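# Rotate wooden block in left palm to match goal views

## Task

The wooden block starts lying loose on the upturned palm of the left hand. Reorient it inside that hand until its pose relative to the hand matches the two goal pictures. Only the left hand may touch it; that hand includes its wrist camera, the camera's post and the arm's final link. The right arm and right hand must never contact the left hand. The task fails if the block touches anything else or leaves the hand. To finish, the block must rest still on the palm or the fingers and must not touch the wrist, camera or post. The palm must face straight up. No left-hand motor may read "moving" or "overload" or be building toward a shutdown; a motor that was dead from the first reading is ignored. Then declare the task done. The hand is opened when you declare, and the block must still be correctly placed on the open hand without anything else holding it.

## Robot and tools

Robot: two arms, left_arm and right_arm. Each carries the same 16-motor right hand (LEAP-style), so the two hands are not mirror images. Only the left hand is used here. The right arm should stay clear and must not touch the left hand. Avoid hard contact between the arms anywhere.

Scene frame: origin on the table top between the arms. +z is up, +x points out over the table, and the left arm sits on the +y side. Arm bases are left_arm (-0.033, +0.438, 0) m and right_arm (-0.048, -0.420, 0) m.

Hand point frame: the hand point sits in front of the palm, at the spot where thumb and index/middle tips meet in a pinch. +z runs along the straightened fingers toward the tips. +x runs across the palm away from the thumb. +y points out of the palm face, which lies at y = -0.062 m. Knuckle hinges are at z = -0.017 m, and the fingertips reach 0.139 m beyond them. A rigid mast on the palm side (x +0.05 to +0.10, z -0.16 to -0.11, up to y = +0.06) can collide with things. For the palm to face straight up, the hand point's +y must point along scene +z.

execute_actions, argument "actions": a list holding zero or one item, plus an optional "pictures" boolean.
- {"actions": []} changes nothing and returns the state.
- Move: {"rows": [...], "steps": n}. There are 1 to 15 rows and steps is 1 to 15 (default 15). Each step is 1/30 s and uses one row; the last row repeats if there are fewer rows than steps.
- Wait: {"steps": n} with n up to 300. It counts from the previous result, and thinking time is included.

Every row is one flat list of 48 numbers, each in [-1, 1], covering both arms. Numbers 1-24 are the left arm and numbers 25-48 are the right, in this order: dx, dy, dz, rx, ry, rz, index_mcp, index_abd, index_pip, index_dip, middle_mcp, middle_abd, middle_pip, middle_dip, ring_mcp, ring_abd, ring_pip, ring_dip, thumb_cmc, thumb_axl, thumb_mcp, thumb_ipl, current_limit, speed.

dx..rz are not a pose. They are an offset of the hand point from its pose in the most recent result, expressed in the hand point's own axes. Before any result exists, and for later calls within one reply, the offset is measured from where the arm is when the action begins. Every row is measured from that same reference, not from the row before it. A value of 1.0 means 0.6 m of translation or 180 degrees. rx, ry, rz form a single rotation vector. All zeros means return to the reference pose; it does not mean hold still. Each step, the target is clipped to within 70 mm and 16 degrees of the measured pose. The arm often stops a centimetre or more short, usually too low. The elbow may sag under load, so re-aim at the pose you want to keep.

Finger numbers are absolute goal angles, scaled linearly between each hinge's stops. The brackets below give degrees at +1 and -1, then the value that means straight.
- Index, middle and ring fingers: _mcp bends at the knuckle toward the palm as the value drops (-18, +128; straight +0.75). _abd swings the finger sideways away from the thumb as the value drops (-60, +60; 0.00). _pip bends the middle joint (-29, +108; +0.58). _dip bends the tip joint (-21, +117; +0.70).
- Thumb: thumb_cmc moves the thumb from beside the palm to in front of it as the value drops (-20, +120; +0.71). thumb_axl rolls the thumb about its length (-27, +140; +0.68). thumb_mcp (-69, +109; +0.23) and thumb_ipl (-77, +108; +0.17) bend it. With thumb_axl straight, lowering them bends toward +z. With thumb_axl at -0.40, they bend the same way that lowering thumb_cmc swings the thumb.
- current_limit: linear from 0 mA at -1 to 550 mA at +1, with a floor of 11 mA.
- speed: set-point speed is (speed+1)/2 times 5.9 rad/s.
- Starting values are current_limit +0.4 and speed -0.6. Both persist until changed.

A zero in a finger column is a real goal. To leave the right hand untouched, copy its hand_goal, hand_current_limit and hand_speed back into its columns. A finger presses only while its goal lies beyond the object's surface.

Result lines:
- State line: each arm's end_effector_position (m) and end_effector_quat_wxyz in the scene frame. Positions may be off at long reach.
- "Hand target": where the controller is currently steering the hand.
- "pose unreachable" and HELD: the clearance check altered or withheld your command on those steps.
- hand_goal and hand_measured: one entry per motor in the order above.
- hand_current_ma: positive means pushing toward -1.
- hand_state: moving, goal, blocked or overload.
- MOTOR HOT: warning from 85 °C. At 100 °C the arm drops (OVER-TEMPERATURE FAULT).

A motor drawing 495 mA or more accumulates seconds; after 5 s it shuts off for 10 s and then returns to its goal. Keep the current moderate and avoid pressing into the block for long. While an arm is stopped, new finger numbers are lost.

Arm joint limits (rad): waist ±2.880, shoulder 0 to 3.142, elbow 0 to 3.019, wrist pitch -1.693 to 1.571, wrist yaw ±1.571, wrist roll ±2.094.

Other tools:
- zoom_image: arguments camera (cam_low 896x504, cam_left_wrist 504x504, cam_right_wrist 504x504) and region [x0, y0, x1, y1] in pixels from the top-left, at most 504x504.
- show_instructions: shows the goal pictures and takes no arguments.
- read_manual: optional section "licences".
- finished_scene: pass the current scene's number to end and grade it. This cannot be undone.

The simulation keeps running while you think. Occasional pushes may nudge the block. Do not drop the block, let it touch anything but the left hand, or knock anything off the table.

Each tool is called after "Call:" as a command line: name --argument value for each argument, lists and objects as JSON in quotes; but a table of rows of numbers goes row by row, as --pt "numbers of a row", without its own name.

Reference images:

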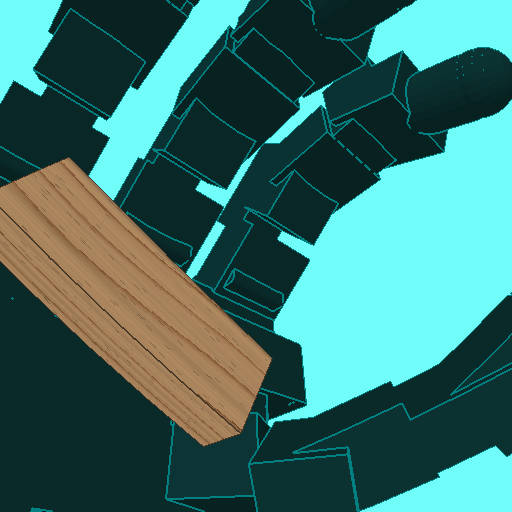

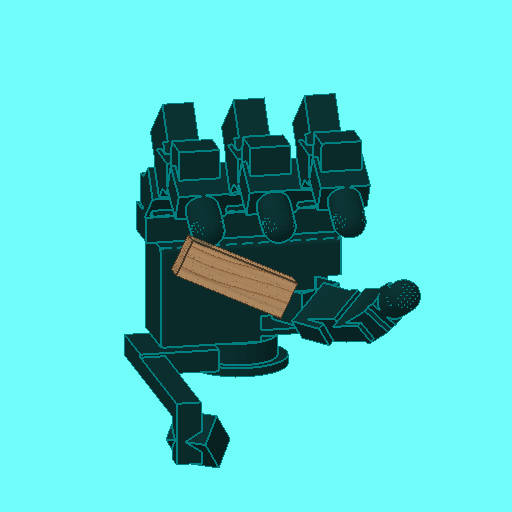

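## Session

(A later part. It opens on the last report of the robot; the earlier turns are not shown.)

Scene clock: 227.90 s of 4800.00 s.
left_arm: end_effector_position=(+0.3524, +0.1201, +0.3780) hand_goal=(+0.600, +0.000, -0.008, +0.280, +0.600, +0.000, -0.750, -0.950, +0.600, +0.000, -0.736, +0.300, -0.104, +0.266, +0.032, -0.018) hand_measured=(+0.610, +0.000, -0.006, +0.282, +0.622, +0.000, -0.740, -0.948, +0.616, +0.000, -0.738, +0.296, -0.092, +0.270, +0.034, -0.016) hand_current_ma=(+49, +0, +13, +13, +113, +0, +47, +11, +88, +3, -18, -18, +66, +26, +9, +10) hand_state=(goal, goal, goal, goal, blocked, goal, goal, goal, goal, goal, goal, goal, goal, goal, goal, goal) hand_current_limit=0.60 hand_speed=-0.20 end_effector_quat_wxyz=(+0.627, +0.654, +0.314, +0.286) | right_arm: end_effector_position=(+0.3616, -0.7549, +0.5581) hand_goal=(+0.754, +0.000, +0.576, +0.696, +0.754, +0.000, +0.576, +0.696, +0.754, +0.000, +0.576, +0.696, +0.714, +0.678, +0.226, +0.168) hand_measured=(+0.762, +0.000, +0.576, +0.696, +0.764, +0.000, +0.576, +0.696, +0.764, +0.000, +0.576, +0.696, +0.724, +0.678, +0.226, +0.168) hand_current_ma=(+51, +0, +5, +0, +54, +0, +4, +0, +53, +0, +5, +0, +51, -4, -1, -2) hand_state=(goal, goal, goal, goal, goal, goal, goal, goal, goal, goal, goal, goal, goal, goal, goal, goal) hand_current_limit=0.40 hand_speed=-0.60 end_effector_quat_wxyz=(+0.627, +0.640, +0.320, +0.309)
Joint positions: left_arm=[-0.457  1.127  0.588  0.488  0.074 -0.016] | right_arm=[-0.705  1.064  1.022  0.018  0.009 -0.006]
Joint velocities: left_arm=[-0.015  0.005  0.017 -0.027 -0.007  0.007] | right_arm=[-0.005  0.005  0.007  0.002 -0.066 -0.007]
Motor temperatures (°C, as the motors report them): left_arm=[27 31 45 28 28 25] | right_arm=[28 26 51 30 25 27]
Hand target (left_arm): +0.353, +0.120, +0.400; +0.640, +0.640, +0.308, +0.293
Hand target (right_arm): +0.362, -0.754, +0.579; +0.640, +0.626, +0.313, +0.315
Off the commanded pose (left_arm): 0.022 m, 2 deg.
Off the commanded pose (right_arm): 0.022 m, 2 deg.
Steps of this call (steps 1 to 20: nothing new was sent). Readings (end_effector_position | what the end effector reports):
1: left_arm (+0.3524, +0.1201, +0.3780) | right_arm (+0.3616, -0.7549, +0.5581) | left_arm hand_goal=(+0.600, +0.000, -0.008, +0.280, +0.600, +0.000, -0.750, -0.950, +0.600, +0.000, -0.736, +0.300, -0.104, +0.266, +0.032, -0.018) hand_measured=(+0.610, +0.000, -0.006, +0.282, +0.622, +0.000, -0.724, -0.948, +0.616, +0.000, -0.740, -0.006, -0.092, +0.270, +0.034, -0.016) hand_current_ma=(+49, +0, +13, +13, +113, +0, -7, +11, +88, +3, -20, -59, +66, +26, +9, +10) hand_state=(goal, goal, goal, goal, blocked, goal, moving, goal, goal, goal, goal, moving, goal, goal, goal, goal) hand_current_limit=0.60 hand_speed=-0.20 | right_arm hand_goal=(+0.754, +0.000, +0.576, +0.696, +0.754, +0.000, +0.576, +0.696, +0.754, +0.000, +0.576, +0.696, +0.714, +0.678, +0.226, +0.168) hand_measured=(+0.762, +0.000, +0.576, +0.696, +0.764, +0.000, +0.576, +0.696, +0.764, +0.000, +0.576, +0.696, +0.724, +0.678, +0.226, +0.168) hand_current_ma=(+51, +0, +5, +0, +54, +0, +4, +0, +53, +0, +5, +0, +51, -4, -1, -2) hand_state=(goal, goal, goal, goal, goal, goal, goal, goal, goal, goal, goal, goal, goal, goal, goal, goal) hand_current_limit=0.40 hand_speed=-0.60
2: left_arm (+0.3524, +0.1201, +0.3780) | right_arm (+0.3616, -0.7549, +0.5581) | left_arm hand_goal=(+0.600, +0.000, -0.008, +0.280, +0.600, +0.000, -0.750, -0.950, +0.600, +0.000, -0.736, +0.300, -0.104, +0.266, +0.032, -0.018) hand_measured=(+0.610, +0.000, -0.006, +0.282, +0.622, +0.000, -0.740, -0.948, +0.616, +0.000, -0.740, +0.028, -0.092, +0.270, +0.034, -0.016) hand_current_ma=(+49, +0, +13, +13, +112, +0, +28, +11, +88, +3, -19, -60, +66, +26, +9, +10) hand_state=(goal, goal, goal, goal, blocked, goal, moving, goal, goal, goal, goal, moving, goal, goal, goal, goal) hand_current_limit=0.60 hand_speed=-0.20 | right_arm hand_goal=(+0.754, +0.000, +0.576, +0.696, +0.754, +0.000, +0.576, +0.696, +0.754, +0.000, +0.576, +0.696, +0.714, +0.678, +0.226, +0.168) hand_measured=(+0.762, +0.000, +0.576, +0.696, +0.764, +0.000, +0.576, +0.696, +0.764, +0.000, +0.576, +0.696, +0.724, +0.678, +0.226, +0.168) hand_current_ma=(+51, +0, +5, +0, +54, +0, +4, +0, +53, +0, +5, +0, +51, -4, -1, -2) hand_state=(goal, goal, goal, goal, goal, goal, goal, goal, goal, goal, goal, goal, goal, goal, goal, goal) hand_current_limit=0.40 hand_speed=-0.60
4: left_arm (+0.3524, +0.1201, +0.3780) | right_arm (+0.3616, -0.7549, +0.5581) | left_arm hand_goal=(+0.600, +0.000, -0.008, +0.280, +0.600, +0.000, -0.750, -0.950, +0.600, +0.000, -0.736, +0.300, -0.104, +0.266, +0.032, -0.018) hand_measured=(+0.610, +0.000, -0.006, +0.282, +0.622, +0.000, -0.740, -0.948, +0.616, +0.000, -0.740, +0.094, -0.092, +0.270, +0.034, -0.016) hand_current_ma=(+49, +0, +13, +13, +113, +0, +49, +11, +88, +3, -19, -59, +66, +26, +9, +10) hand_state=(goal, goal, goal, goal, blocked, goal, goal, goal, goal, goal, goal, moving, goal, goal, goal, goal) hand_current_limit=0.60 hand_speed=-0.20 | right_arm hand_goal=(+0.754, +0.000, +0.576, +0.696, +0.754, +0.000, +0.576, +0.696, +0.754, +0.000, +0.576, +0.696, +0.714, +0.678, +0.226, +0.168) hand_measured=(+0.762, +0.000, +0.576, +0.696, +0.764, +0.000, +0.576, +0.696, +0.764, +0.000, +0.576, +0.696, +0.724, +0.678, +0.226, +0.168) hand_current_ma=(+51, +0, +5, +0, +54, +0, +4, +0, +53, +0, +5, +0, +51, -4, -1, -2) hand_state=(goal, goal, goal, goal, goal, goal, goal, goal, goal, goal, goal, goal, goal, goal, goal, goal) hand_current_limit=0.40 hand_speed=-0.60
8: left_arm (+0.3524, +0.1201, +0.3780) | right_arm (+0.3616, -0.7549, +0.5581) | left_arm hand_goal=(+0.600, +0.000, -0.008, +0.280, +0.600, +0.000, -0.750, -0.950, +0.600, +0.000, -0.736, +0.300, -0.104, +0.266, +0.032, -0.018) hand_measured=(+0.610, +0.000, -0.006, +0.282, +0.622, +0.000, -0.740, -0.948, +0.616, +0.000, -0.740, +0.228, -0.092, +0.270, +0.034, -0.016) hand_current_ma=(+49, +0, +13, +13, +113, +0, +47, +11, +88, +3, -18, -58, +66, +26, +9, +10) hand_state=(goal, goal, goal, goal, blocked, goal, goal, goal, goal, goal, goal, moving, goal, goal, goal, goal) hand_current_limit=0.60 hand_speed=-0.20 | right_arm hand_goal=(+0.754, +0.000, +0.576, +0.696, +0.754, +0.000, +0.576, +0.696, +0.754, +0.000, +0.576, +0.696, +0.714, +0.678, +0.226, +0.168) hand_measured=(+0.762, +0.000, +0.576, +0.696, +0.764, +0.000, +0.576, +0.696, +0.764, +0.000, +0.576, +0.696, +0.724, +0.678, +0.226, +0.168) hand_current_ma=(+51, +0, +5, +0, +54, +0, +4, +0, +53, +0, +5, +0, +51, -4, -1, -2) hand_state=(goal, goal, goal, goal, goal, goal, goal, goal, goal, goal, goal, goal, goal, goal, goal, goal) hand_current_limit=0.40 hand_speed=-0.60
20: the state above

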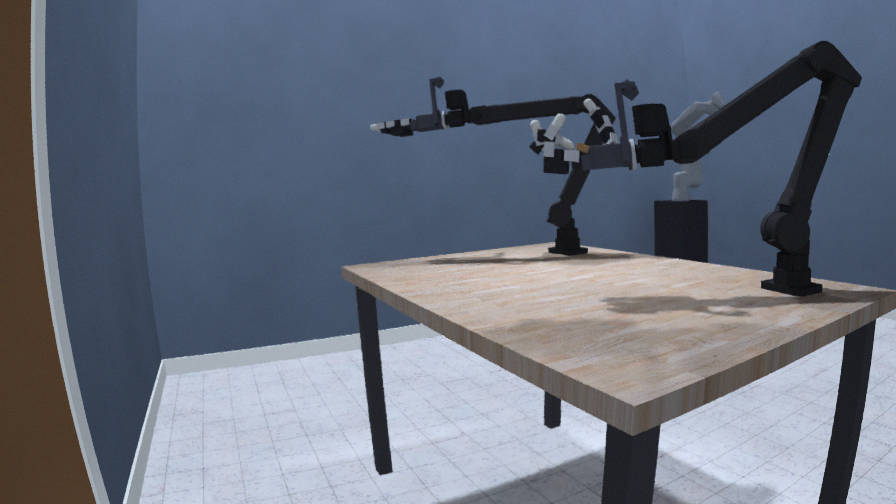

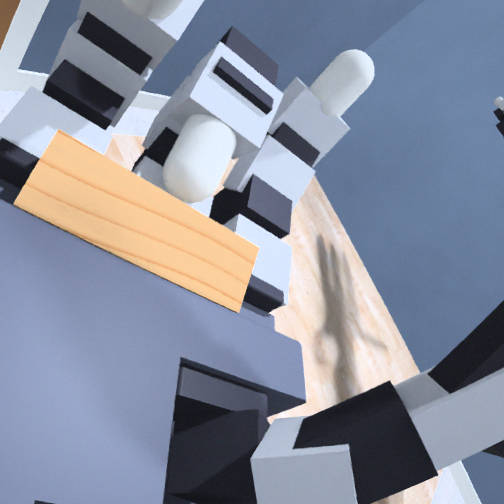

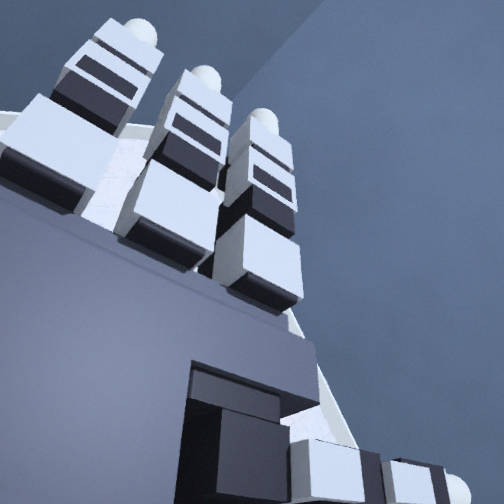

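Call:
execute_actions --actions '[{"rows": [[0, 0.037, 0, 0.16, 0, 0, 0.6, 0, -0.008, 0.28, 0.6, 0, -0.75, -0.95, 0.6, 0, -0.737, 0.3, -0.104, 0.266, 0.032, -0.018, 0.6, -0.2, 0, 0.036, 0, -0.0135, 0, 0, 0.754, 0, 0.576, 0.696, 0.754, 0, 0.576, 0.696, 0.754, 0, 0.576, 0.696, 0.714, 0.678, 0.226, 0.168, 0.4, -0.6]], "steps": 15}]' --pictures false

Call:
execute_actions --actions '[{"steps": 30}]'

Scene clock: 233.43 s of 4800.00 s.
left_arm: end_effector_position=(+0.3434, +0.1219, +0.3887) hand_goal=(+0.600, +0.000, -0.008, +0.280, +0.600, +0.000, -0.750, -0.950, +0.600, +0.000, -0.736, +0.300, -0.104, +0.266, +0.032, -0.018) hand_measured=(+0.614, +0.000, -0.006, +0.282, +0.614, +0.000, -0.740, -0.948, +0.610, +0.000, -0.738, +0.298, -0.096, +0.270, +0.032, -0.018) hand_current_ma=(+71, +0, +8, +13, +73, +0, +47, +11, +57, +3, -9, -14, +48, +22, -3, +7) hand_state=(goal, goal, goal, goal, goal, goal, goal, goal, goal, goal, goal, goal, goal, goal, goal, goal) hand_current_limit=0.60 hand_speed=-0.20 end_effector_quat_wxyz=(+0.448, +0.790, +0.373, +0.192) | right_arm: end_effector_position=(+0.3616, -0.7549, +0.5581) hand_goal=(+0.754, +0.000, +0.576, +0.696, +0.754, +0.000, +0.576, +0.696, +0.754, +0.000, +0.576, +0.696, +0.714, +0.678, +0.226, +0.168) hand_measured=(+0.762, +0.000, +0.576, +0.696, +0.764, +0.000, +0.576, +0.696, +0.764, +0.000, +0.576, +0.696, +0.724, +0.678, +0.226, +0.168) hand_current_ma=(+51, +0, +5, +0, +54, +0, +4, +0, +53, +0, +5, +0, +51, -4, -1, -2) hand_state=(goal, goal, goal, goal, goal, goal, goal, goal, goal, goal, goal, goal, goal, goal, goal, goal) hand_current_limit=0.40 hand_speed=-0.60 end_effector_quat_wxyz=(+0.627, +0.640, +0.320, +0.309)
Joint positions: left_arm=[-0.452  0.949  0.865 -0.471  0.093  0.02 ] | right_arm=[-0.705  1.064  1.022  0.018  0.009 -0.006]
Joint velocities: left_arm=[-0.015  0.083 -0.007 -0.09  -0.022  0.066] | right_arm=[ 0.005 -0.015 -0.022 -0.012 -0.037 -0.037]
Motor temperatures (°C, as the motors report them): left_arm=[27 31 45 28 28 25] | right_arm=[28 26 51 30 25 27]
Hand target (left_arm): +0.353, +0.121, +0.400; +0.445, +0.790, +0.372, +0.198
Hand target (right_arm): +0.362, -0.754, +0.579; +0.640, +0.626, +0.313, +0.315
Off the commanded pose (left_arm): 0.015 m, 1 deg.
Off the commanded pose (right_arm): 0.022 m, 2 deg.
Steps of this call (steps 1 to 151: nothing new was sent; steps 152 to 166: all 15 steps of this action). Readings (end_effector_position | what the end effector reports):
152: left_arm (+0.3543, +0.1180, +0.3722) | right_arm (+0.3616, -0.7549, +0.5581) | left_arm hand_goal=(+0.600, +0.000, -0.008, +0.280, +0.600, +0.000, -0.750, -0.950, +0.600, +0.000, -0.736, +0.300, -0.104, +0.266, +0.032, -0.018) hand_measured=(+0.610, +0.000, -0.006, +0.282, +0.622, +0.000, -0.740, -0.948, +0.616, +0.000, -0.738, +0.296, -0.092, +0.270, +0.034, -0.016) hand_current_ma=(+49, +0, +13, +13, +113, +0, +47, +11, +88, +3, -18, -18, +66, +26, +9, +10) hand_state=(goal, goal, goal, goal, blocked, goal, goal, goal, goal, goal, goal, goal, goal, goal, goal, goal) hand_current_limit=0.60 hand_speed=-0.20 | right_arm hand_goal=(+0.754, +0.000, +0.576, +0.696, +0.754, +0.000, +0.576, +0.696, +0.754, +0.000, +0.576, +0.696, +0.714, +0.678, +0.226, +0.168) hand_measured=(+0.762, +0.000, +0.576, +0.696, +0.764, +0.000, +0.576, +0.696, +0.764, +0.000, +0.576, +0.696, +0.724, +0.678, +0.226, +0.168) hand_current_ma=(+51, +0, +5, +0, +54, +0, +4, +0, +53, +0, +5, +0, +51, -4, -1, -2) hand_state=(goal, goal, goal, goal, goal, goal, goal, goal, goal, goal, goal, goal, goal, goal, goal, goal) hand_current_limit=0.40 hand_speed=-0.60
153: left_arm (+0.3545, +0.1167, +0.3631) | right_arm (+0.3616, -0.7549, +0.5581) | left_arm hand_goal=(+0.600, +0.000, -0.008, +0.280, +0.600, +0.000, -0.750, -0.950, +0.600, +0.000, -0.736, +0.300, -0.104, +0.266, +0.032, -0.018) hand_measured=(+0.604, +0.000, -0.006, +0.282, +0.614, +0.000, -0.740, -0.948, +0.610, +0.000, -0.738, +0.298, -0.092, +0.270, +0.034, -0.016) hand_current_ma=(+36, +0, +8, +13, +73, +0, +47, +11, +54, +3, -10, -16, +55, +22, -3, +7) hand_state=(moving, goal, moving, goal, moving, goal, goal, goal, moving, goal, moving, goal, moving, moving, moving, goal) hand_current_limit=0.60 hand_speed=-0.20 | right_arm hand_goal=(+0.754, +0.000, +0.576, +0.696, +0.754, +0.000, +0.576, +0.696, +0.754, +0.000, +0.576, +0.696, +0.714, +0.678, +0.226, +0.168) hand_measured=(+0.762, +0.000, +0.576, +0.696, +0.764, +0.000, +0.576, +0.696, +0.764, +0.000, +0.576, +0.696, +0.724, +0.678, +0.226, +0.168) hand_current_ma=(+51, +0, +5, +0, +54, +0, +4, +0, +53, +0, +5, +0, +51, -4, -1, -2) hand_state=(goal, goal, goal, goal, goal, goal, goal, goal, goal, goal, goal, goal, goal, goal, goal, goal) hand_current_limit=0.40 hand_speed=-0.60
155: left_arm (+0.3471, +0.1199, +0.3529) | right_arm (+0.3616, -0.7549, +0.5581) | left_arm hand_goal=(+0.600, +0.000, -0.008, +0.280, +0.600, +0.000, -0.750, -0.950, +0.600, +0.000, -0.736, +0.300, -0.104, +0.266, +0.032, -0.018) hand_measured=(+0.610, +0.000, -0.006, +0.282, +0.614, +0.000, -0.740, -0.948, +0.610, +0.000, -0.738, +0.298, -0.092, +0.270, +0.032, -0.016) hand_current_ma=(+71, +0, +8, +13, +73, +0, +47, +11, +55, +3, -8, -16, +59, +22, -5, +7) hand_state=(moving, goal, goal, goal, goal, goal, goal, goal, goal, goal, goal, goal, goal, goal, goal, goal) hand_current_limit=0.60 hand_speed=-0.20 | right_arm hand_goal=(+0.754, +0.000, +0.576, +0.696, +0.754, +0.000, +0.576, +0.696, +0.754, +0.000, +0.576, +0.696, +0.714, +0.678, +0.226, +0.168) hand_measured=(+0.762, +0.000, +0.576, +0.696, +0.764, +0.000, +0.576, +0.696, +0.764, +0.000, +0.576, +0.696, +0.724, +0.678, +0.226, +0.168) hand_current_ma=(+51, +0, +5, +0, +54, +0, +4, +0, +53, +0, +5, +0, +51, -4, -1, -2) hand_state=(goal, goal, goal, goal, goal, goal, goal, goal, goal, goal, goal, goal, goal, goal, goal, goal) hand_current_limit=0.40 hand_speed=-0.60
159: left_arm (+0.3357, +0.1272, +0.3643) | right_arm (+0.3616, -0.7549, +0.5581) | left_arm hand_goal=(+0.600, +0.000, -0.008, +0.280, +0.600, +0.000, -0.750, -0.950, +0.600, +0.000, -0.736, +0.300, -0.104, +0.266, +0.032, -0.018) hand_measured=(+0.614, +0.000, -0.006, +0.282, +0.614, +0.000, -0.740, -0.948, +0.610, +0.000, -0.738, +0.298, -0.092, +0.270, +0.032, -0.018) hand_current_ma=(+72, +0, +8, +13, +73, +0, +47, +11, +57, +3, -9, -16, +59, +22, -3, +7) hand_state=(goal, goal, goal, goal, goal, goal, goal, goal, goal, goal, goal, goal, goal, goal, goal, goal) hand_current_limit=0.60 hand_speed=-0.20 | right_arm hand_goal=(+0.754, +0.000, +0.576, +0.696, +0.754, +0.000, +0.576, +0.696, +0.754, +0.000, +0.576, +0.696, +0.714, +0.678, +0.226, +0.168) hand_measured=(+0.762, +0.000, +0.576, +0.696, +0.764, +0.000, +0.576, +0.696, +0.764, +0.000, +0.576, +0.696, +0.724, +0.678, +0.226, +0.168) hand_current_ma=(+51, +0, +5, +0, +54, +0, +4, +0, +53, +0, +5, +0, +51, -4, -1, -2) hand_state=(goal, goal, goal, goal, goal, goal, goal, goal, goal, goal, goal, goal, goal, goal, goal, goal) hand_current_limit=0.40 hand_speed=-0.60
166: the state above

Scene clock: 234.43 s of 4800.00 s.
left_arm: end_effector_position=(+0.3464, +0.1192, +0.3753) hand_goal=(+0.600, +0.000, -0.008, +0.280, +0.600, +0.000, -0.750, -0.950, +0.600, +0.000, -0.736, +0.300, -0.104, +0.266, +0.032, -0.018) hand_measured=(+0.614, +0.000, -0.006, +0.282, +0.614, +0.000, -0.740, -0.948, +0.610, +0.000, -0.738, +0.298, -0.096, +0.270, +0.032, -0.018) hand_current_ma=(+71, +0, +8, +13, +73, +0, +47, +11, +57, +3, -7, -15, +48, +22, -6, +7) hand_state=(goal, goal, goal, goal, goal, goal, goal, goal, goal, goal, goal, goal, goal, goal, goal, goal) hand_current_limit=0.60 hand_speed=-0.20 end_effector_quat_wxyz=(+0.434, +0.798, +0.375, +0.185) | right_arm: end_effector_position=(+0.3616, -0.7549, +0.5581) hand_goal=(+0.754, +0.000, +0.576, +0.696, +0.754, +0.000, +0.576, +0.696, +0.754, +0.000, +0.576, +0.696, +0.714, +0.678, +0.226, +0.168) hand_measured=(+0.762, +0.000, +0.576, +0.696, +0.764, +0.000, +0.576, +0.696, +0.764, +0.000, +0.576, +0.696, +0.724, +0.678, +0.226, +0.168) hand_current_ma=(+51, +0, +5, +0, +54, +0, +4, +0, +53, +0, +5, +0, +51, -4, -1, -2) hand_state=(goal, goal, goal, goal, goal, goal, goal, goal, goal, goal, goal, goal, goal, goal, goal, goal) hand_current_limit=0.40 hand_speed=-0.60 end_effector_quat_wxyz=(+0.627, +0.640, +0.320, +0.309)
Joint positions: left_arm=[-0.452  0.97   0.865 -0.486  0.093  0.026] | right_arm=[-0.705  1.064  1.022  0.018  0.009 -0.006]
Joint velocities: left_arm=[-0.005 -0.015  0.022  0.002  0.066  0.037] | right_arm=[ 0.005 -0.015 -0.012  0.007 -0.066  0.066]
Motor temperatures (°C, as the motors report them): left_arm=[27 31 45 28 28 25] | right_arm=[28 26 51 30 25 27]
Hand target (left_arm): +0.353, +0.121, +0.400; +0.445, +0.790, +0.372, +0.198
Hand target (right_arm): +0.362, -0.754, +0.579; +0.640, +0.626, +0.313, +0.315
Off the commanded pose (left_arm): 0.026 m, 2 deg.
Off the commanded pose (right_arm): 0.022 m, 2 deg.
Steps of this call (steps 1 to 30: nothing new was sent). Readings (end_effector_position | what the end effector reports):
1: left_arm (+0.3438, +0.1215, +0.3859) | right_arm (+0.3616, -0.7549, +0.5581) | left_arm hand_goal=(+0.600, +0.000, -0.008, +0.280, +0.600, +0.000, -0.750, -0.950, +0.600, +0.000, -0.736, +0.300, -0.104, +0.266, +0.032, -0.018) hand_measured=(+0.614, +0.000, -0.006, +0.282, +0.614, +0.000, -0.740, -0.948, +0.610, +0.000, -0.738, +0.298, -0.096, +0.270, +0.032, -0.018) hand_current_ma=(+71, +0, +8, +13, +73, +0, +47, +11, +57, +3, -8, -15, +48, +22, -3, +7) hand_state=(goal, goal, goal, goal, goal, goal, goal, goal, goal, goal, goal, goal, goal, goal, goal, goal) hand_current_limit=0.60 hand_speed=-0.20 | right_arm hand_goal=(+0.754, +0.000, +0.576, +0.696, +0.754, +0.000, +0.576, +0.696, +0.754, +0.000, +0.576, +0.696, +0.714, +0.678, +0.226, +0.168) hand_measured=(+0.762, +0.000, +0.576, +0.696, +0.764, +0.000, +0.576, +0.696, +0.764, +0.000, +0.576, +0.696, +0.724, +0.678, +0.226, +0.168) hand_current_ma=(+51, +0, +5, +0, +54, +0, +4, +0, +53, +0, +5, +0, +51, -4, -1, -2) hand_state=(goal, goal, goal, goal, goal, goal, goal, goal, goal, goal, goal, goal, goal, goal, goal, goal) hand_current_limit=0.40 hand_speed=-0.60
2: left_arm (+0.3445, +0.1209, +0.3825) | right_arm (+0.3616, -0.7549, +0.5581) | left_arm hand_goal=(+0.600, +0.000, -0.008, +0.280, +0.600, +0.000, -0.750, -0.950, +0.600, +0.000, -0.736, +0.300, -0.104, +0.266, +0.032, -0.018) hand_measured=(+0.614, +0.000, -0.006, +0.282, +0.614, +0.000, -0.740, -0.948, +0.610, +0.000, -0.738, +0.298, -0.096, +0.270, +0.032, -0.018) hand_current_ma=(+71, +0, +8, +13, +73, +0, +47, +11, +57, +3, -8, -15, +48, +22, -4, +7) hand_state=(goal, goal, goal, goal, goal, goal, goal, goal, goal, goal, goal, goal, goal, goal, goal, goal) hand_current_limit=0.60 hand_speed=-0.20 | right_arm hand_goal=(+0.754, +0.000, +0.576, +0.696, +0.754, +0.000, +0.576, +0.696, +0.754, +0.000, +0.576, +0.696, +0.714, +0.678, +0.226, +0.168) hand_measured=(+0.762, +0.000, +0.576, +0.696, +0.764, +0.000, +0.576, +0.696, +0.764, +0.000, +0.576, +0.696, +0.724, +0.678, +0.226, +0.168) hand_current_ma=(+51, +0, +5, +0, +54, +0, +4, +0, +53, +0, +5, +0, +51, -4, -1, -2) hand_state=(goal, goal, goal, goal, goal, goal, goal, goal, goal, goal, goal, goal, goal, goal, goal, goal) hand_current_limit=0.40 hand_speed=-0.60
4: left_arm (+0.3457, +0.1199, +0.3781) | right_arm (+0.3616, -0.7549, +0.5581) | left_arm hand_goal=(+0.600, +0.000, -0.008, +0.280, +0.600, +0.000, -0.750, -0.950, +0.600, +0.000, -0.736, +0.300, -0.104, +0.266, +0.032, -0.018) hand_measured=(+0.614, +0.000, -0.006, +0.282, +0.614, +0.000, -0.740, -0.948, +0.610, +0.000, -0.738, +0.298, -0.096, +0.270, +0.032, -0.018) hand_current_ma=(+71, +0, +8, +13, +73, +0, +47, +11, +57, +3, -7, -15, +48, +22, -5, +7) hand_state=(goal, goal, goal, goal, goal, goal, goal, goal, goal, goal, goal, goal, goal, goal, goal, goal) hand_current_limit=0.60 hand_speed=-0.20 | right_arm hand_goal=(+0.754, +0.000, +0.576, +0.696, +0.754, +0.000, +0.576, +0.696, +0.754, +0.000, +0.576, +0.696, +0.714, +0.678, +0.226, +0.168) hand_measured=(+0.762, +0.000, +0.576, +0.696, +0.764, +0.000, +0.576, +0.696, +0.764, +0.000, +0.576, +0.696, +0.724, +0.678, +0.226, +0.168) hand_current_ma=(+51, +0, +5, +0, +54, +0, +4, +0, +53, +0, +5, +0, +51, -4, -1, -2) hand_state=(goal, goal, goal, goal, goal, goal, goal, goal, goal, goal, goal, goal, goal, goal, goal, goal) hand_current_limit=0.40 hand_speed=-0.60
8: left_arm (+0.3465, +0.1192, +0.3753) | right_arm (+0.3616, -0.7549, +0.5581) | left_arm hand_goal=(+0.600, +0.000, -0.008, +0.280, +0.600, +0.000, -0.750, -0.950, +0.600, +0.000, -0.736, +0.300, -0.104, +0.266, +0.032, -0.018) hand_measured=(+0.614, +0.000, -0.006, +0.282, +0.614, +0.000, -0.740, -0.948, +0.610, +0.000, -0.738, +0.298, -0.096, +0.270, +0.032, -0.018) hand_current_ma=(+71, +0, +8, +13, +73, +0, +47, +11, +57, +3, -7, -15, +48, +22, -6, +7) hand_state=(goal, goal, goal, goal, goal, goal, goal, goal, goal, goal, goal, goal, goal, goal, goal, goal) hand_current_limit=0.60 hand_speed=-0.20 | right_arm hand_goal=(+0.754, +0.000, +0.576, +0.696, +0.754, +0.000, +0.576, +0.696, +0.754, +0.000, +0.576, +0.696, +0.714, +0.678, +0.226, +0.168) hand_measured=(+0.762, +0.000, +0.576, +0.696, +0.764, +0.000, +0.576, +0.696, +0.764, +0.000, +0.576, +0.696, +0.724, +0.678, +0.226, +0.168) hand_current_ma=(+51, +0, +5, +0, +54, +0, +4, +0, +53, +0, +5, +0, +51, -4, -1, -2) hand_state=(goal, goal, goal, goal, goal, goal, goal, goal, goal, goal, goal, goal, goal, goal, goal, goal) hand_current_limit=0.40 hand_speed=-0.60
30: the state above

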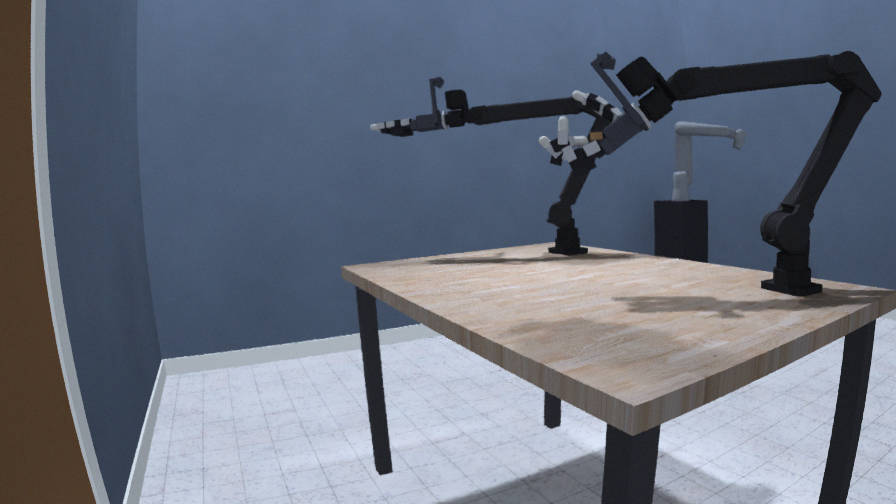

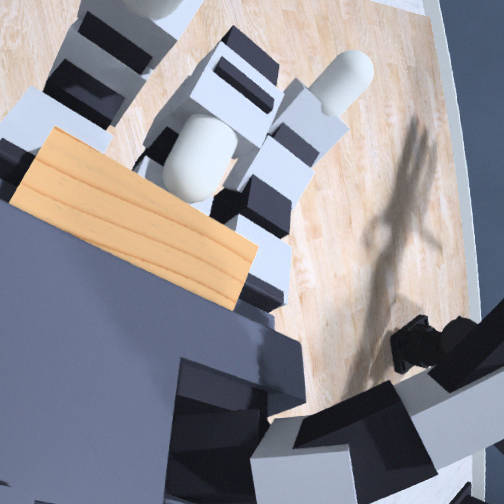

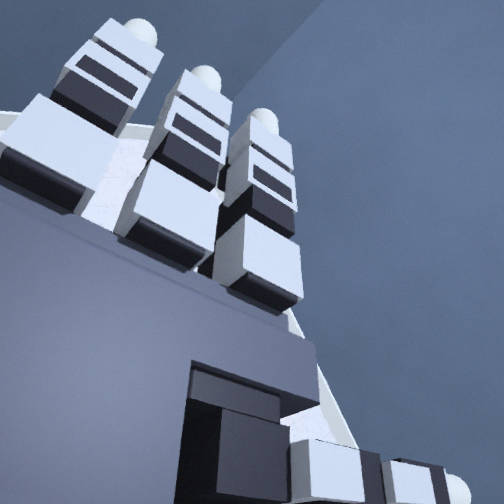

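Call:
execute_actions --actions '[{"rows": [[0, 0.035, -0.022, 0.08, 0, 0, 0.6, 0, -0.008, 0.28, 0.6, 0, -0.75, -0.95, 1.0, 0, -0.737, 0.3, -0.104, 0.266, 0.032, -0.018, 0.6, -0.2, 0, 0.036, 0, -0.0135, 0, 0, 0.754, 0, 0.576, 0.696, 0.754, 0, 0.576, 0.696, 0.754, 0, 0.576, 0.696, 0.714, 0.678, 0.226, 0.168, 0.4, -0.6]], "steps": 15}]' --pictures false

Call:
execute_actions --actions '[{"steps": 30}]'

Scene clock: 242.30 s of 4800.00 s.
left_arm: end_effector_position=(+0.3392, +0.1225, +0.3736) hand_goal=(+0.600, +0.000, -0.008, +0.280, +0.600, +0.000, -0.750, -0.950, +1.000, +0.000, -0.736, +0.300, -0.104, +0.266, +0.032, -0.018) hand_measured=(+0.612, +0.000, -0.006, +0.282, +0.610, +0.000, -0.740, -0.948, +1.000, +0.000, -0.736, +0.298, -0.096, +0.270, +0.030, -0.018) hand_current_ma=(+65, +0, +8, +13, +55, +0, +47, +11, -2, +3, +2, -12, +40, +21, -12, +5) hand_state=(goal, goal, goal, goal, goal, goal, goal, goal, goal, goal, goal, goal, goal, goal, goal, goal) hand_current_limit=0.60 hand_speed=-0.20 end_effector_quat_wxyz=(+0.318, +0.851, +0.399, +0.124) | right_arm: end_effector_position=(+0.3616, -0.7549, +0.5581) hand_goal=(+0.754, +0.000, +0.576, +0.696, +0.754, +0.000, +0.576, +0.696, +0.754, +0.000, +0.576, +0.696, +0.714, +0.678, +0.226, +0.168) hand_measured=(+0.762, +0.000, +0.576, +0.696, +0.764, +0.000, +0.576, +0.696, +0.764, +0.000, +0.576, +0.696, +0.724, +0.678, +0.226, +0.168) hand_current_ma=(+51, +0, +5, +0, +54, +0, +4, +0, +53, +0, +5, +0, +51, -4, -1, -2) hand_state=(goal, goal, goal, goal, goal, goal, goal, goal, goal, goal, goal, goal, goal, goal, goal, goal) hand_current_limit=0.40 hand_speed=-0.60 end_effector_quat_wxyz=(+0.627, +0.640, +0.320, +0.309)
Joint positions: left_arm=[-0.452  1.026  1.075 -0.928  0.093  0.044] | right_arm=[-0.705  1.064  1.022  0.018  0.009 -0.006]
Joint velocities: left_arm=[-0.005  0.005 -0.007 -0.012 -0.022  0.139] | right_arm=[-0.015 -0.005  0.017 -0.007 -0.022  0.007]
Motor temperatures (°C, as the motors report them): left_arm=[27 31 47 28 28 25] | right_arm=[28 26 51 30 25 27]
Hand target (left_arm): +0.346, +0.121, +0.400; +0.331, +0.846, +0.394, +0.136
Hand target (right_arm): +0.362, -0.754, +0.579; +0.640, +0.626, +0.313, +0.315
Off the commanded pose (left_arm): 0.028 m, 2 deg.
Off the commanded pose (right_arm): 0.022 m, 2 deg.
Steps of this call (steps 1 to 221: nothing new was sent; steps 222 to 236: all 15 steps of this action). Readings (end_effector_position | what the end effector reports):
222: left_arm (+0.3446, +0.1204, +0.3711) | right_arm (+0.3616, -0.7549, +0.5581) | left_arm hand_goal=(+0.600, +0.000, -0.008, +0.280, +0.600, +0.000, -0.750, -0.950, +1.000, +0.000, -0.736, +0.300, -0.104, +0.266, +0.032, -0.018) hand_measured=(+0.614, +0.000, -0.006, +0.282, +0.614, +0.000, -0.740, -0.948, +0.610, +0.000, -0.738, +0.298, -0.096, +0.270, +0.032, -0.018) hand_current_ma=(+71, +0, +8, +13, +73, +0, +47, +11, +57, +3, -7, -15, +48, +22, -6, +7) hand_state=(goal, goal, goal, goal, goal, goal, goal, goal, moving, goal, goal, goal, goal, goal, goal, goal) hand_current_limit=0.60 hand_speed=-0.20 | right_arm hand_goal=(+0.754, +0.000, +0.576, +0.696, +0.754, +0.000, +0.576, +0.696, +0.754, +0.000, +0.576, +0.696, +0.714, +0.678, +0.226, +0.168) hand_measured=(+0.762, +0.000, +0.576, +0.696, +0.764, +0.000, +0.576, +0.696, +0.764, +0.000, +0.576, +0.696, +0.724, +0.678, +0.226, +0.168) hand_current_ma=(+51, +0, +5, +0, +54, +0, +4, +0, +53, +0, +5, +0, +51, -4, -1, -2) hand_state=(goal, goal, goal, goal, goal, goal, goal, goal, goal, goal, goal, goal, goal, goal, goal, goal) hand_current_limit=0.40 hand_speed=-0.60
223: left_arm (+0.3412, +0.1226, +0.3645) | right_arm (+0.3616, -0.7549, +0.5581) | left_arm hand_goal=(+0.600, +0.000, -0.008, +0.280, +0.600, +0.000, -0.750, -0.950, +1.000, +0.000, -0.736, +0.300, -0.104, +0.266, +0.032, -0.018) hand_measured=(+0.608, +0.000, -0.006, +0.282, +0.610, +0.000, -0.740, -0.948, +0.608, +0.000, -0.736, +0.298, -0.096, +0.270, +0.032, -0.018) hand_current_ma=(+45, +0, +7, +13, +52, +0, +47, +11, -86, +3, -5, -13, +46, +21, -10, +6) hand_state=(moving, goal, goal, goal, moving, goal, goal, goal, moving, goal, goal, goal, goal, goal, goal, goal) hand_current_limit=0.60 hand_speed=-0.20 | right_arm hand_goal=(+0.754, +0.000, +0.576, +0.696, +0.754, +0.000, +0.576, +0.696, +0.754, +0.000, +0.576, +0.696, +0.714, +0.678, +0.226, +0.168) hand_measured=(+0.762, +0.000, +0.576, +0.696, +0.764, +0.000, +0.576, +0.696, +0.764, +0.000, +0.576, +0.696, +0.724, +0.678, +0.226, +0.168) hand_current_ma=(+51, +0, +5, +0, +54, +0, +4, +0, +53, +0, +5, +0, +51, -4, -1, -2) hand_state=(goal, goal, goal, goal, goal, goal, goal, goal, goal, goal, goal, goal, goal, goal, goal, goal) hand_current_limit=0.40 hand_speed=-0.60
225: left_arm (+0.3374, +0.1249, +0.3625) | right_arm (+0.3616, -0.7549, +0.5581) | left_arm hand_goal=(+0.600, +0.000, -0.008, +0.280, +0.600, +0.000, -0.750, -0.950, +1.000, +0.000, -0.736, +0.300, -0.104, +0.266, +0.032, -0.018) hand_measured=(+0.612, +0.000, -0.006, +0.282, +0.610, +0.000, -0.740, -0.948, +0.674, +0.000, -0.736, +0.298, -0.096, +0.270, +0.030, -0.018) hand_current_ma=(+72, +0, +9, +13, +55, +0, +47, +11, -20, +3, -3, -14, +46, +21, -12, +5) hand_state=(moving, goal, goal, goal, goal, goal, goal, goal, moving, goal, goal, goal, goal, goal, goal, goal) hand_current_limit=0.60 hand_speed=-0.20 | right_arm hand_goal=(+0.754, +0.000, +0.576, +0.696, +0.754, +0.000, +0.576, +0.696, +0.754, +0.000, +0.576, +0.696, +0.714, +0.678, +0.226, +0.168) hand_measured=(+0.762, +0.000, +0.576, +0.696, +0.764, +0.000, +0.576, +0.696, +0.764, +0.000, +0.576, +0.696, +0.724, +0.678, +0.226, +0.168) hand_current_ma=(+51, +0, +5, +0, +54, +0, +4, +0, +53, +0, +5, +0, +51, -4, -1, -2) hand_state=(goal, goal, goal, goal, goal, goal, goal, goal, goal, goal, goal, goal, goal, goal, goal, goal) hand_current_limit=0.40 hand_speed=-0.60
229: left_arm (+0.3396, +0.1226, +0.3743) | right_arm (+0.3616, -0.7549, +0.5581) | left_arm hand_goal=(+0.600, +0.000, -0.008, +0.280, +0.600, +0.000, -0.750, -0.950, +1.000, +0.000, -0.736, +0.300, -0.104, +0.266, +0.032, -0.018) hand_measured=(+0.612, +0.000, -0.006, +0.282, +0.610, +0.000, -0.740, -0.948, +0.830, +0.000, -0.736, +0.298, -0.096, +0.270, +0.030, -0.018) hand_current_ma=(+65, +0, +8, +13, +55, +0, +47, +11, -29, +3, -1, -13, +41, +21, -12, +5) hand_state=(goal, goal, goal, goal, goal, goal, goal, goal, moving, goal, goal, goal, goal, goal, goal, goal) hand_current_limit=0.60 hand_speed=-0.20 | right_arm hand_goal=(+0.754, +0.000, +0.576, +0.696, +0.754, +0.000, +0.576, +0.696, +0.754, +0.000, +0.576, +0.696, +0.714, +0.678, +0.226, +0.168) hand_measured=(+0.762, +0.000, +0.576, +0.696, +0.764, +0.000, +0.576, +0.696, +0.764, +0.000, +0.576, +0.696, +0.724, +0.678, +0.226, +0.168) hand_current_ma=(+51, +0, +5, +0, +54, +0, +4, +0, +53, +0, +5, +0, +51, -4, -1, -2) hand_state=(goal, goal, goal, goal, goal, goal, goal, goal, goal, goal, goal, goal, goal, goal, goal, goal) hand_current_limit=0.40 hand_speed=-0.60
236: the state above

Scene clock: 243.30 s of 4800.00 s.
left_arm: end_effector_position=(+0.3393, +0.1222, +0.3727) hand_goal=(+0.600, +0.000, -0.008, +0.280, +0.600, +0.000, -0.750, -0.950, +1.000, +0.000, -0.736, +0.300, -0.104, +0.266, +0.032, -0.018) hand_measured=(+0.612, +0.000, -0.006, +0.282, +0.610, +0.000, -0.740, -0.948, +1.000, +0.000, -0.736, +0.298, -0.096, +0.270, +0.030, -0.018) hand_current_ma=(+65, +0, +8, +13, +55, +0, +47, +11, +0, +3, +2, -12, +40, +21, -12, +5) hand_state=(goal, goal, goal, goal, goal, goal, goal, goal, goal, goal, goal, goal, goal, goal, goal, goal) hand_current_limit=0.60 hand_speed=-0.20 end_effector_quat_wxyz=(+0.317, +0.852, +0.399, +0.124) | right_arm: end_effector_position=(+0.3616, -0.7549, +0.5581) hand_goal=(+0.754, +0.000, +0.576, +0.696, +0.754, +0.000, +0.576, +0.696, +0.754, +0.000, +0.576, +0.696, +0.714, +0.678, +0.226, +0.168) hand_measured=(+0.762, +0.000, +0.576, +0.696, +0.764, +0.000, +0.576, +0.696, +0.764, +0.000, +0.576, +0.696, +0.724, +0.678, +0.226, +0.168) hand_current_ma=(+51, +0, +5, +0, +54, +0, +4, +0, +53, +0, +5, +0, +51, -4, -1, -2) hand_state=(goal, goal, goal, goal, goal, goal, goal, goal, goal, goal, goal, goal, goal, goal, goal, goal) hand_current_limit=0.40 hand_speed=-0.60 end_effector_quat_wxyz=(+0.627, +0.640, +0.320, +0.309)
Joint positions: left_arm=[-0.452  1.028  1.075 -0.929  0.093  0.045] | right_arm=[-0.705  1.064  1.022  0.018  0.009 -0.006]
Joint velocities: left_arm=[-0.015 -0.005  0.002 -0.002 -0.066 -0.007] | right_arm=[ 0.005 -0.015  0.002 -0.007  0.095  0.037]
Motor temperatures (°C, as the motors report them): left_arm=[27 31 47 28 28 25] | right_arm=[28 26 51 30 25 27]
Hand target (left_arm): +0.346, +0.120, +0.400; +0.331, +0.846, +0.394, +0.136
Hand target (right_arm): +0.362, -0.754, +0.579; +0.640, +0.626, +0.313, +0.315
Off the commanded pose (left_arm): 0.029 m, 2 deg.
Off the commanded pose (right_arm): 0.022 m, 2 deg.
Steps of this call (steps 1 to 30: nothing new was sent). Readings (end_effector_position | what the end effector reports):
1: left_arm (+0.3393, +0.1224, +0.3732) | right_arm (+0.3616, -0.7549, +0.5581) | left_arm hand_goal=(+0.600, +0.000, -0.008, +0.280, +0.600, +0.000, -0.750, -0.950, +1.000, +0.000, -0.736, +0.300, -0.104, +0.266, +0.032, -0.018) hand_measured=(+0.612, +0.000, -0.006, +0.282, +0.610, +0.000, -0.740, -0.948, +1.000, +0.000, -0.736, +0.298, -0.096, +0.270, +0.030, -0.018) hand_current_ma=(+65, +0, +8, +13, +55, +0, +47, +11, +0, +3, +2, -12, +40, +21, -12, +5) hand_state=(goal, goal, goal, goal, goal, goal, goal, goal, goal, goal, goal, goal, goal, goal, goal, goal) hand_current_limit=0.60 hand_speed=-0.20 | right_arm hand_goal=(+0.754, +0.000, +0.576, +0.696, +0.754, +0.000, +0.576, +0.696, +0.754, +0.000, +0.576, +0.696, +0.714, +0.678, +0.226, +0.168) hand_measured=(+0.762, +0.000, +0.576, +0.696, +0.764, +0.000, +0.576, +0.696, +0.764, +0.000, +0.576, +0.696, +0.724, +0.678, +0.226, +0.168) hand_current_ma=(+51, +0, +5, +0, +54, +0, +4, +0, +53, +0, +5, +0, +51, -4, -1, -2) hand_state=(goal, goal, goal, goal, goal, goal, goal, goal, goal, goal, goal, goal, goal, goal, goal, goal) hand_current_limit=0.40 hand_speed=-0.60
2: left_arm (+0.3393, +0.1223, +0.3729) | right_arm (+0.3616, -0.7549, +0.5581) | left_arm hand_goal=(+0.600, +0.000, -0.008, +0.280, +0.600, +0.000, -0.750, -0.950, +1.000, +0.000, -0.736, +0.300, -0.104, +0.266, +0.032, -0.018) hand_measured=(+0.612, +0.000, -0.006, +0.282, +0.610, +0.000, -0.740, -0.948, +1.000, +0.000, -0.736, +0.298, -0.096, +0.270, +0.030, -0.018) hand_current_ma=(+65, +0, +8, +13, +55, +0, +47, +11, +0, +3, +2, -12, +40, +21, -12, +5) hand_state=(goal, goal, goal, goal, goal, goal, goal, goal, goal, goal, goal, goal, goal, goal, goal, goal) hand_current_limit=0.60 hand_speed=-0.20 | right_arm hand_goal=(+0.754, +0.000, +0.576, +0.696, +0.754, +0.000, +0.576, +0.696, +0.754, +0.000, +0.576, +0.696, +0.714, +0.678, +0.226, +0.168) hand_measured=(+0.762, +0.000, +0.576, +0.696, +0.764, +0.000, +0.576, +0.696, +0.764, +0.000, +0.576, +0.696, +0.724, +0.678, +0.226, +0.168) hand_current_ma=(+51, +0, +5, +0, +54, +0, +4, +0, +53, +0, +5, +0, +51, -4, -1, -2) hand_state=(goal, goal, goal, goal, goal, goal, goal, goal, goal, goal, goal, goal, goal, goal, goal, goal) hand_current_limit=0.40 hand_speed=-0.60
4: left_arm (+0.3393, +0.1223, +0.3728) | right_arm (+0.3616, -0.7549, +0.5581) | left_arm hand_goal=(+0.600, +0.000, -0.008, +0.280, +0.600, +0.000, -0.750, -0.950, +1.000, +0.000, -0.736, +0.300, -0.104, +0.266, +0.032, -0.018) hand_measured=(+0.612, +0.000, -0.006, +0.282, +0.610, +0.000, -0.740, -0.948, +1.000, +0.000, -0.736, +0.298, -0.096, +0.270, +0.030, -0.018) hand_current_ma=(+65, +0, +8, +13, +55, +0, +47, +11, +0, +3, +2, -12, +40, +21, -12, +5) hand_state=(goal, goal, goal, goal, goal, goal, goal, goal, goal, goal, goal, goal, goal, goal, goal, goal) hand_current_limit=0.60 hand_speed=-0.20 | right_arm hand_goal=(+0.754, +0.000, +0.576, +0.696, +0.754, +0.000, +0.576, +0.696, +0.754, +0.000, +0.576, +0.696, +0.714, +0.678, +0.226, +0.168) hand_measured=(+0.762, +0.000, +0.576, +0.696, +0.764, +0.000, +0.576, +0.696, +0.764, +0.000, +0.576, +0.696, +0.724, +0.678, +0.226, +0.168) hand_current_ma=(+51, +0, +5, +0, +54, +0, +4, +0, +53, +0, +5, +0, +51, -4, -1, -2) hand_state=(goal, goal, goal, goal, goal, goal, goal, goal, goal, goal, goal, goal, goal, goal, goal, goal) hand_current_limit=0.40 hand_speed=-0.60
8: left_arm (+0.3393, +0.1222, +0.3727) | right_arm (+0.3616, -0.7549, +0.5581) | left_arm hand_goal=(+0.600, +0.000, -0.008, +0.280, +0.600, +0.000, -0.750, -0.950, +1.000, +0.000, -0.736, +0.300, -0.104, +0.266, +0.032, -0.018) hand_measured=(+0.612, +0.000, -0.006, +0.282, +0.610, +0.000, -0.740, -0.948, +1.000, +0.000, -0.736, +0.298, -0.096, +0.270, +0.030, -0.018) hand_current_ma=(+65, +0, +8, +13, +55, +0, +47, +11, +0, +3, +2, -12, +40, +21, -12, +5) hand_state=(goal, goal, goal, goal, goal, goal, goal, goal, goal, goal, goal, goal, goal, goal, goal, goal) hand_current_limit=0.60 hand_speed=-0.20 | right_arm hand_goal=(+0.754, +0.000, +0.576, +0.696, +0.754, +0.000, +0.576, +0.696, +0.754, +0.000, +0.576, +0.696, +0.714, +0.678, +0.226, +0.168) hand_measured=(+0.762, +0.000, +0.576, +0.696, +0.764, +0.000, +0.576, +0.696, +0.764, +0.000, +0.576, +0.696, +0.724, +0.678, +0.226, +0.168) hand_current_ma=(+51, +0, +5, +0, +54, +0, +4, +0, +53, +0, +5, +0, +51, -4, -1, -2) hand_state=(goal, goal, goal, goal, goal, goal, goal, goal, goal, goal, goal, goal, goal, goal, goal, goal) hand_current_limit=0.40 hand_speed=-0.60
30: the state above

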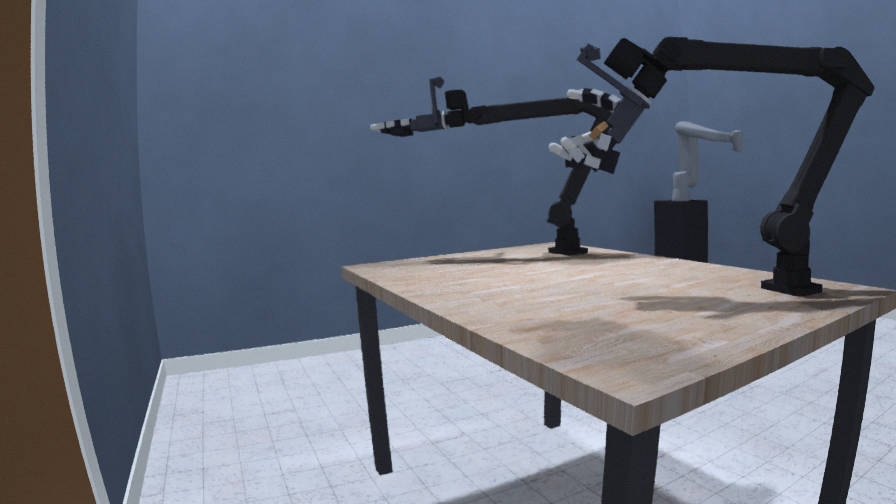

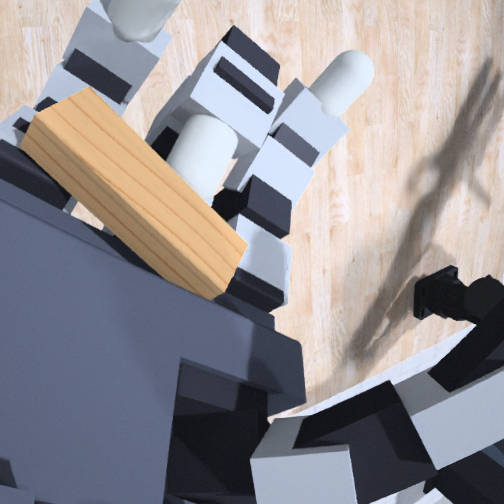

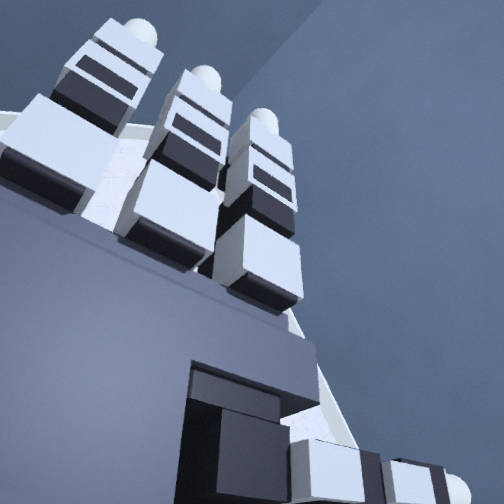

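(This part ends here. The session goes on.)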